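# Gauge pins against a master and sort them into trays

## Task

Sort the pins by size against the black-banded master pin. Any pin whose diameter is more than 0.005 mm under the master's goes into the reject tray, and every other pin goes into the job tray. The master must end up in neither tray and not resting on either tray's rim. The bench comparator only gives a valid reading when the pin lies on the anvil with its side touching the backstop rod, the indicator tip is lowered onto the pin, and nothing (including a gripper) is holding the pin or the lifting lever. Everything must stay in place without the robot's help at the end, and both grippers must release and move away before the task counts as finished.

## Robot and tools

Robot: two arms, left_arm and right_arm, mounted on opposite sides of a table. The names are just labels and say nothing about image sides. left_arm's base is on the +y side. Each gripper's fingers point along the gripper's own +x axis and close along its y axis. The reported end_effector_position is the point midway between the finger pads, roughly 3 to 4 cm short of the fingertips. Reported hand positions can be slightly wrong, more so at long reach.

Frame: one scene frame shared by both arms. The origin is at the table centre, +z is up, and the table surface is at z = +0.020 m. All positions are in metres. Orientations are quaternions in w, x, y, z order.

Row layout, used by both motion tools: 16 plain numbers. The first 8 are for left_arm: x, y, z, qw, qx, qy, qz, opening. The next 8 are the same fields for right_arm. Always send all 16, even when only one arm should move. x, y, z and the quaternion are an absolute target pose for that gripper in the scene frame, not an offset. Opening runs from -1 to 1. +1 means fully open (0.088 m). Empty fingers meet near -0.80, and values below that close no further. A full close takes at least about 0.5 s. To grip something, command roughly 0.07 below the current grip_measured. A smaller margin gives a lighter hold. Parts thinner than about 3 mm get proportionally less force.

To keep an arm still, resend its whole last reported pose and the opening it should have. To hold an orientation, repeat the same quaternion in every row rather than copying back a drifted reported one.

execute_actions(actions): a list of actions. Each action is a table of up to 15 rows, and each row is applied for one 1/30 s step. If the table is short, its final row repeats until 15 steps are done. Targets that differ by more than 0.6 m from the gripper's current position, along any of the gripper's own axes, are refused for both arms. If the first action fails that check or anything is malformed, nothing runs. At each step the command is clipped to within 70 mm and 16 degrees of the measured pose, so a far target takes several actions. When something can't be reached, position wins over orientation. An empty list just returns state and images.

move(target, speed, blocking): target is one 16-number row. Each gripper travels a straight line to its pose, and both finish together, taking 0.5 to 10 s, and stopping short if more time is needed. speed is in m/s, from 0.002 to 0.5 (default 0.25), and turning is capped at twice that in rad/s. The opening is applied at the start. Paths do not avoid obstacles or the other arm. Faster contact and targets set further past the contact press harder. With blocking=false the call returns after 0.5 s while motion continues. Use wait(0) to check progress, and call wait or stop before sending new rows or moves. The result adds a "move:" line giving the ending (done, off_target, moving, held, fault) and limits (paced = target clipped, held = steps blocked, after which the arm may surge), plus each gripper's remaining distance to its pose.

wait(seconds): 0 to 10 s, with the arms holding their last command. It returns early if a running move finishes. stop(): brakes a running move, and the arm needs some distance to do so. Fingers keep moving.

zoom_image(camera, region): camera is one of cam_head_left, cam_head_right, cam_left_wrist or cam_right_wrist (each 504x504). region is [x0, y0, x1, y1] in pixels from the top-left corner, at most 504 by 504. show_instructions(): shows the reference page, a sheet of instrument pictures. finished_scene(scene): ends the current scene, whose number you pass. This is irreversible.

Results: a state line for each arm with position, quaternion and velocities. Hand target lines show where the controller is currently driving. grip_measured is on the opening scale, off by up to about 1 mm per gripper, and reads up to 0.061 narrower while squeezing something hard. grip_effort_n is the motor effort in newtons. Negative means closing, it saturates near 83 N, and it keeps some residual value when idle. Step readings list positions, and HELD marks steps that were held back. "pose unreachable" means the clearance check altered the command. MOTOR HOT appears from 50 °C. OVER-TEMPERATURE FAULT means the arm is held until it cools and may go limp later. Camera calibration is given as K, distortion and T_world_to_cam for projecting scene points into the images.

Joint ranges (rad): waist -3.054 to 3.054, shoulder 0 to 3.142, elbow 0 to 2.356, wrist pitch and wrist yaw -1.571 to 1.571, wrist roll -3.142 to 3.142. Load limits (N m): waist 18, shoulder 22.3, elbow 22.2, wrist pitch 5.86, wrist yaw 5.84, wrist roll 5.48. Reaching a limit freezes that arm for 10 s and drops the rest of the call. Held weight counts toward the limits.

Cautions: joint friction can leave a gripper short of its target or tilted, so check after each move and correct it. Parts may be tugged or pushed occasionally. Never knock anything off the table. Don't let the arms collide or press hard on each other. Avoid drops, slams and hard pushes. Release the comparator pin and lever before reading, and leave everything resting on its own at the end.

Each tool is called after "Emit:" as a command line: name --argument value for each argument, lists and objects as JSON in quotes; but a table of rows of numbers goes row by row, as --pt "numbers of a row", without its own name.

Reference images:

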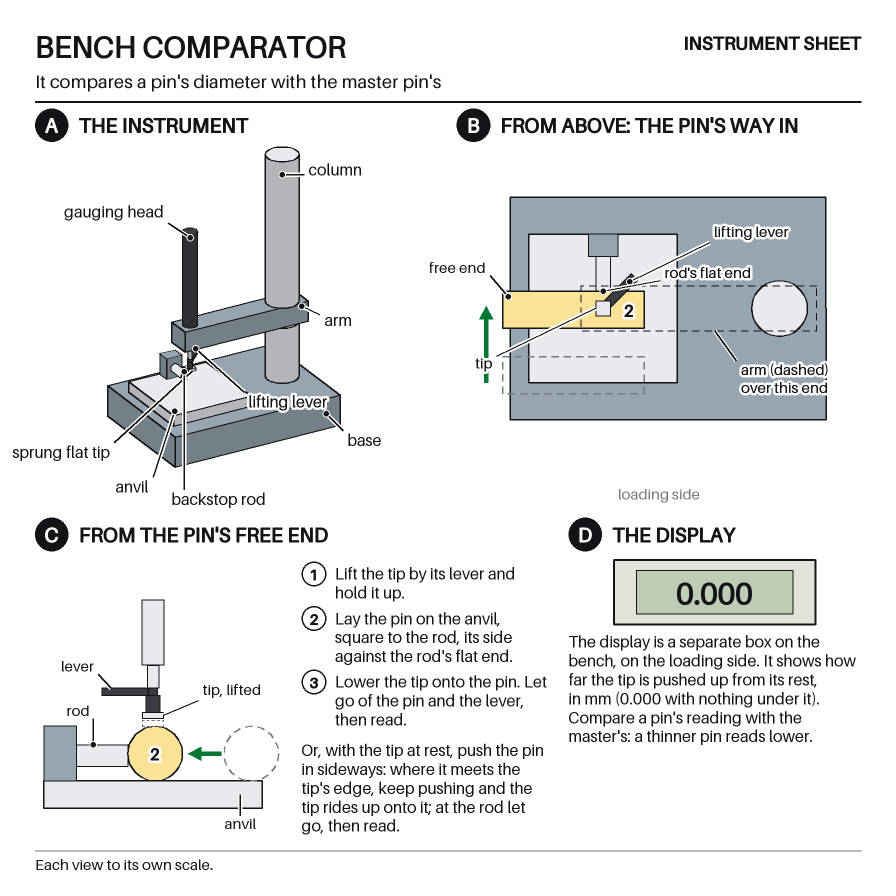

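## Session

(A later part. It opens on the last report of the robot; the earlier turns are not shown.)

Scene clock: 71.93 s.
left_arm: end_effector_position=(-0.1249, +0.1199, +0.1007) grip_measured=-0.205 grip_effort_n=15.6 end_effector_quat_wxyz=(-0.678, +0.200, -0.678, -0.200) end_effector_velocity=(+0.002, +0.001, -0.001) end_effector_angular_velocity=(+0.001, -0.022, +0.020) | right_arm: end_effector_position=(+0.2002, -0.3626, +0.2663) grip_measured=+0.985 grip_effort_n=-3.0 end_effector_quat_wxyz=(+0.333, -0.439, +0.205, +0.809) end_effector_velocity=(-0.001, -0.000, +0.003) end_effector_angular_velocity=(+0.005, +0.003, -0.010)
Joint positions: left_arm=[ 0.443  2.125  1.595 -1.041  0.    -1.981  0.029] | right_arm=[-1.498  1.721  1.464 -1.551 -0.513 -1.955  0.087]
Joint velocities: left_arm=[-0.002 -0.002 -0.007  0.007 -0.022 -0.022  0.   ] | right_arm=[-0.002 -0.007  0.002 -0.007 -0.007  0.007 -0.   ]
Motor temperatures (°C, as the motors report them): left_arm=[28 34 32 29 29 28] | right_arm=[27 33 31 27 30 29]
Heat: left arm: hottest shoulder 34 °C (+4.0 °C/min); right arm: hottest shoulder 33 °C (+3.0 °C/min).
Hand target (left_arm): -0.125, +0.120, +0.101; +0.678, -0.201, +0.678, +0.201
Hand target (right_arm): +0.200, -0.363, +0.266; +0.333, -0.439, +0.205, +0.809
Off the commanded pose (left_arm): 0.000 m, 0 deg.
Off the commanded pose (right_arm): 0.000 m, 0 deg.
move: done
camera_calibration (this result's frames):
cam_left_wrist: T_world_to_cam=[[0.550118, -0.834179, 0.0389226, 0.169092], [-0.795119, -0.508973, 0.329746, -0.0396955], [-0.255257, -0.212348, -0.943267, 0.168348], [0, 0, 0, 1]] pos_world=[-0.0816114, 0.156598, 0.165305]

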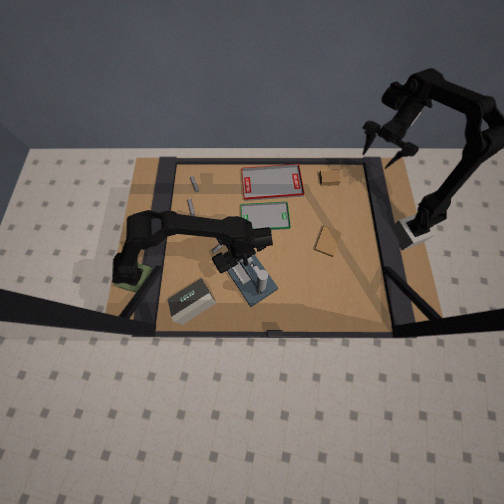

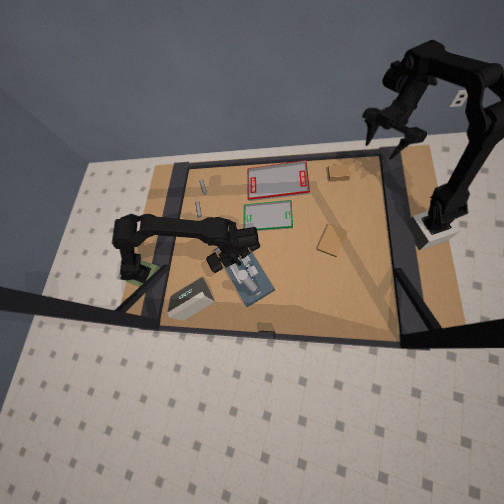

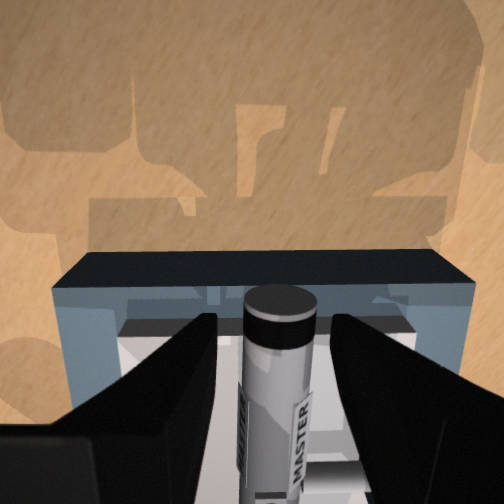

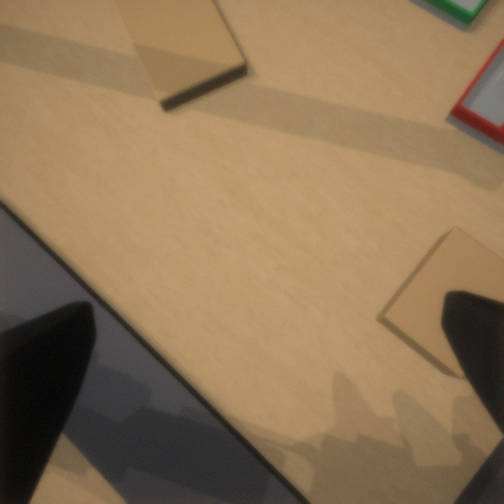

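Emit:
move --target '[-0.1246,0.1197,0.15,0.678,-0.201,0.678,0.201,-0.2, 0.2002,-0.3626,0.2663,0.333,-0.439,0.205,0.809,1]' --speed 0.08

Emit:
move --target '[-0.27,0.30,0.17,0.678,-0.201,0.678,0.201,-0.2, 0.2002,-0.3626,0.2663,0.333,-0.439,0.205,0.809,1]' --speed 0.2

Scene clock: 77.07 s.
left_arm: end_effector_position=(-0.1253, +0.1216, +0.1442) grip_measured=-0.203 grip_effort_n=14.7 end_effector_quat_wxyz=(-0.679, +0.195, -0.678, -0.205) end_effector_velocity=(-0.002, -0.002, +0.004) end_effector_angular_velocity=(-0.006, -0.009, -0.000) | right_arm: end_effector_position=(+0.2002, -0.3626, +0.2663) grip_measured=+0.985 grip_effort_n=-3.5 end_effector_quat_wxyz=(+0.333, -0.439, +0.205, +0.809) end_effector_velocity=(-0.000, -0.003, -0.000) end_effector_angular_velocity=(-0.007, +0.001, +0.001)
Joint positions: left_arm=[ 0.443  2.095  1.725 -1.216  0.    -1.982  0.029] | right_arm=[-1.498  1.721  1.464 -1.551 -0.513 -1.955  0.087]
Joint velocities: left_arm=[-0.007 -0.002  0.012 -0.007 -0.007 -0.007 -0.   ] | right_arm=[-0.007 -0.002 -0.002 -0.007  0.007 -0.007  0.   ]
Motor temperatures (°C, as the motors report them): left_arm=[28 35 32 29 29 28] | right_arm=[27 34 31 27 30 29]
Heat: left arm: hottest shoulder 35 °C (+4.1 °C/min); right arm: hottest shoulder 34 °C (+4.1 °C/min).
Hand target (left_arm): -0.125, +0.119, +0.150; +0.678, -0.201, +0.678, +0.201
Hand target (right_arm): +0.200, -0.363, +0.266; +0.333, -0.439, +0.205, +0.809
Off the commanded pose (left_arm): 0.006 m, 1 deg.
Off the commanded pose (right_arm): 0.000 m, 0 deg.
move: done
camera_calibration (this result's frames):
cam_left_wrist: T_world_to_cam=[[0.550514, -0.834441, 0.0253522, 0.171104], [-0.79414, -0.514077, 0.324141, -0.0519787], [-0.257444, -0.198577, -0.945669, 0.20808], [0, 0, 0, 1]] pos_world=[-0.0819048, 0.157375, 0.209285]

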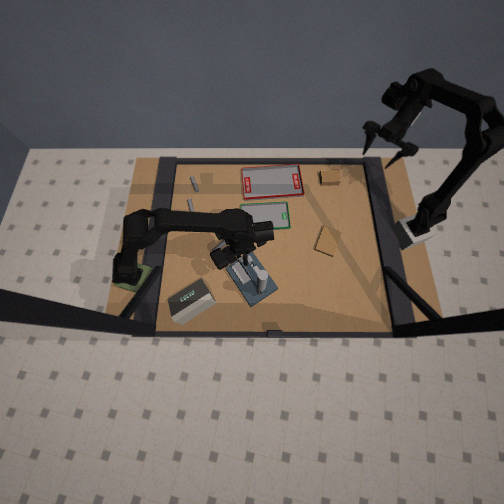

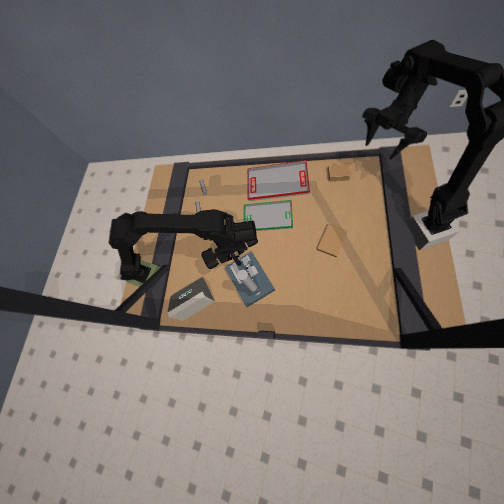

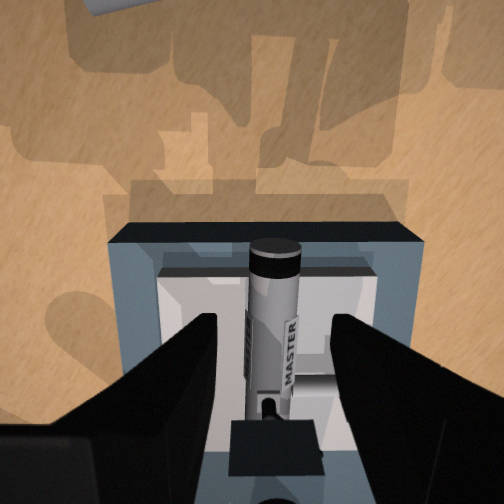

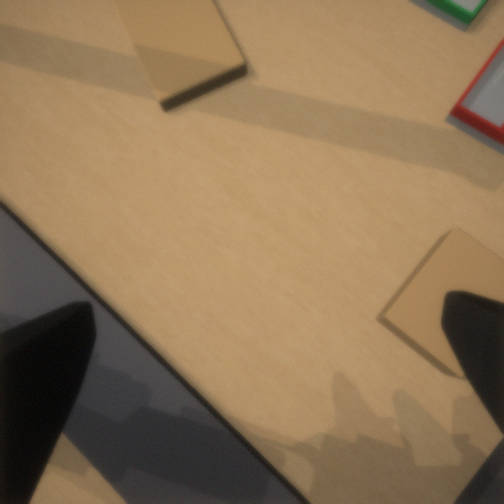

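Scene clock: 78.83 s.
left_arm: end_effector_position=(-0.2709, +0.2952, +0.1723) grip_measured=-0.203 grip_effort_n=13.7 end_effector_quat_wxyz=(-0.678, +0.203, -0.678, -0.199) end_effector_velocity=(+0.002, +0.003, +0.001) end_effector_angular_velocity=(-0.005, -0.021, +0.024) | right_arm: end_effector_position=(+0.2002, -0.3626, +0.2663) grip_measured=+0.985 grip_effort_n=-3.0 end_effector_quat_wxyz=(+0.333, -0.439, +0.205, +0.809) end_effector_velocity=(-0.002, -0.000, +0.001) end_effector_angular_velocity=(+0.006, +0.007, +0.002)
Joint positions: left_arm=[-0.075  1.436  1.045 -1.177 -0.003 -2.503  0.029] | right_arm=[-1.498  1.721  1.464 -1.551 -0.513 -1.955  0.087]
Joint velocities: left_arm=[-0.012 -0.012 -0.007 -0.007 -0.022 -0.037 -0.   ] | right_arm=[-0.002 -0.002 -0.002 -0.007 -0.007 -0.007 -0.   ]
Motor temperatures (°C, as the motors report them): left_arm=[28 35 32 29 29 28] | right_arm=[27 34 32 27 30 29]
Heat: left arm: hottest shoulder 35 °C (+4.0 °C/min); right arm: hottest shoulder 34 °C (+4.0 °C/min).
Hand target (left_arm): -0.270, +0.299, +0.171; +0.681, -0.201, +0.675, +0.201
Hand target (right_arm): +0.200, -0.363, +0.266; +0.333, -0.439, +0.205, +0.809
Off the commanded pose (left_arm): 0.005 m, 0 deg.
Off the commanded pose (right_arm): 0.000 m, 0 deg.
move: done
camera_calibration (this result's frames):
cam_left_wrist: T_world_to_cam=[[0.553197, -0.831875, 0.0442267, 0.392109], [-0.793996, -0.510454, 0.330163, -0.0894959], [-0.252079, -0.217761, -0.942887, 0.23823], [0, 0, 0, 1]] pos_world=[-0.22792, 0.332379, 0.236831]

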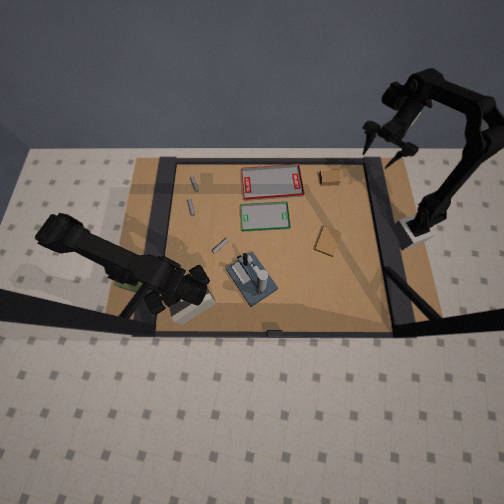

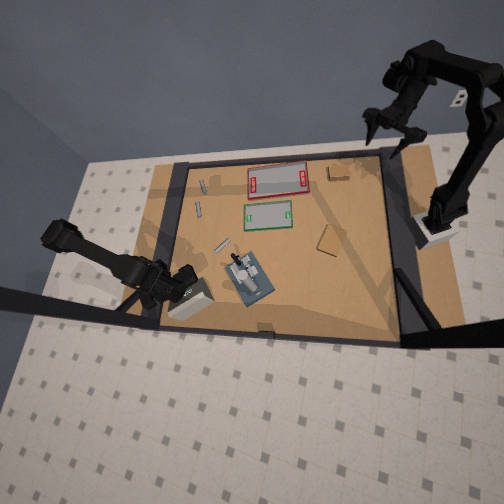

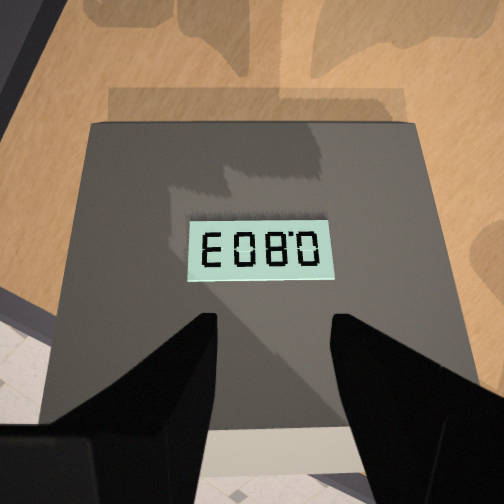

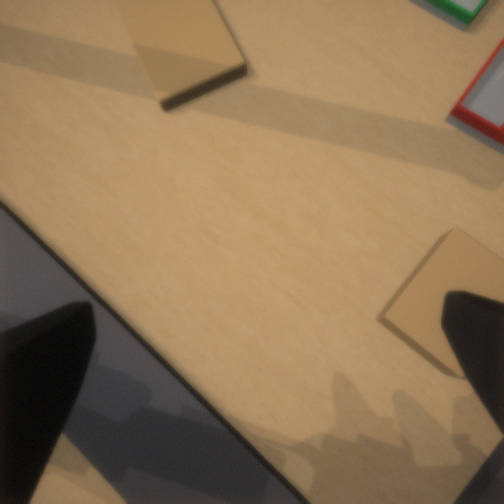

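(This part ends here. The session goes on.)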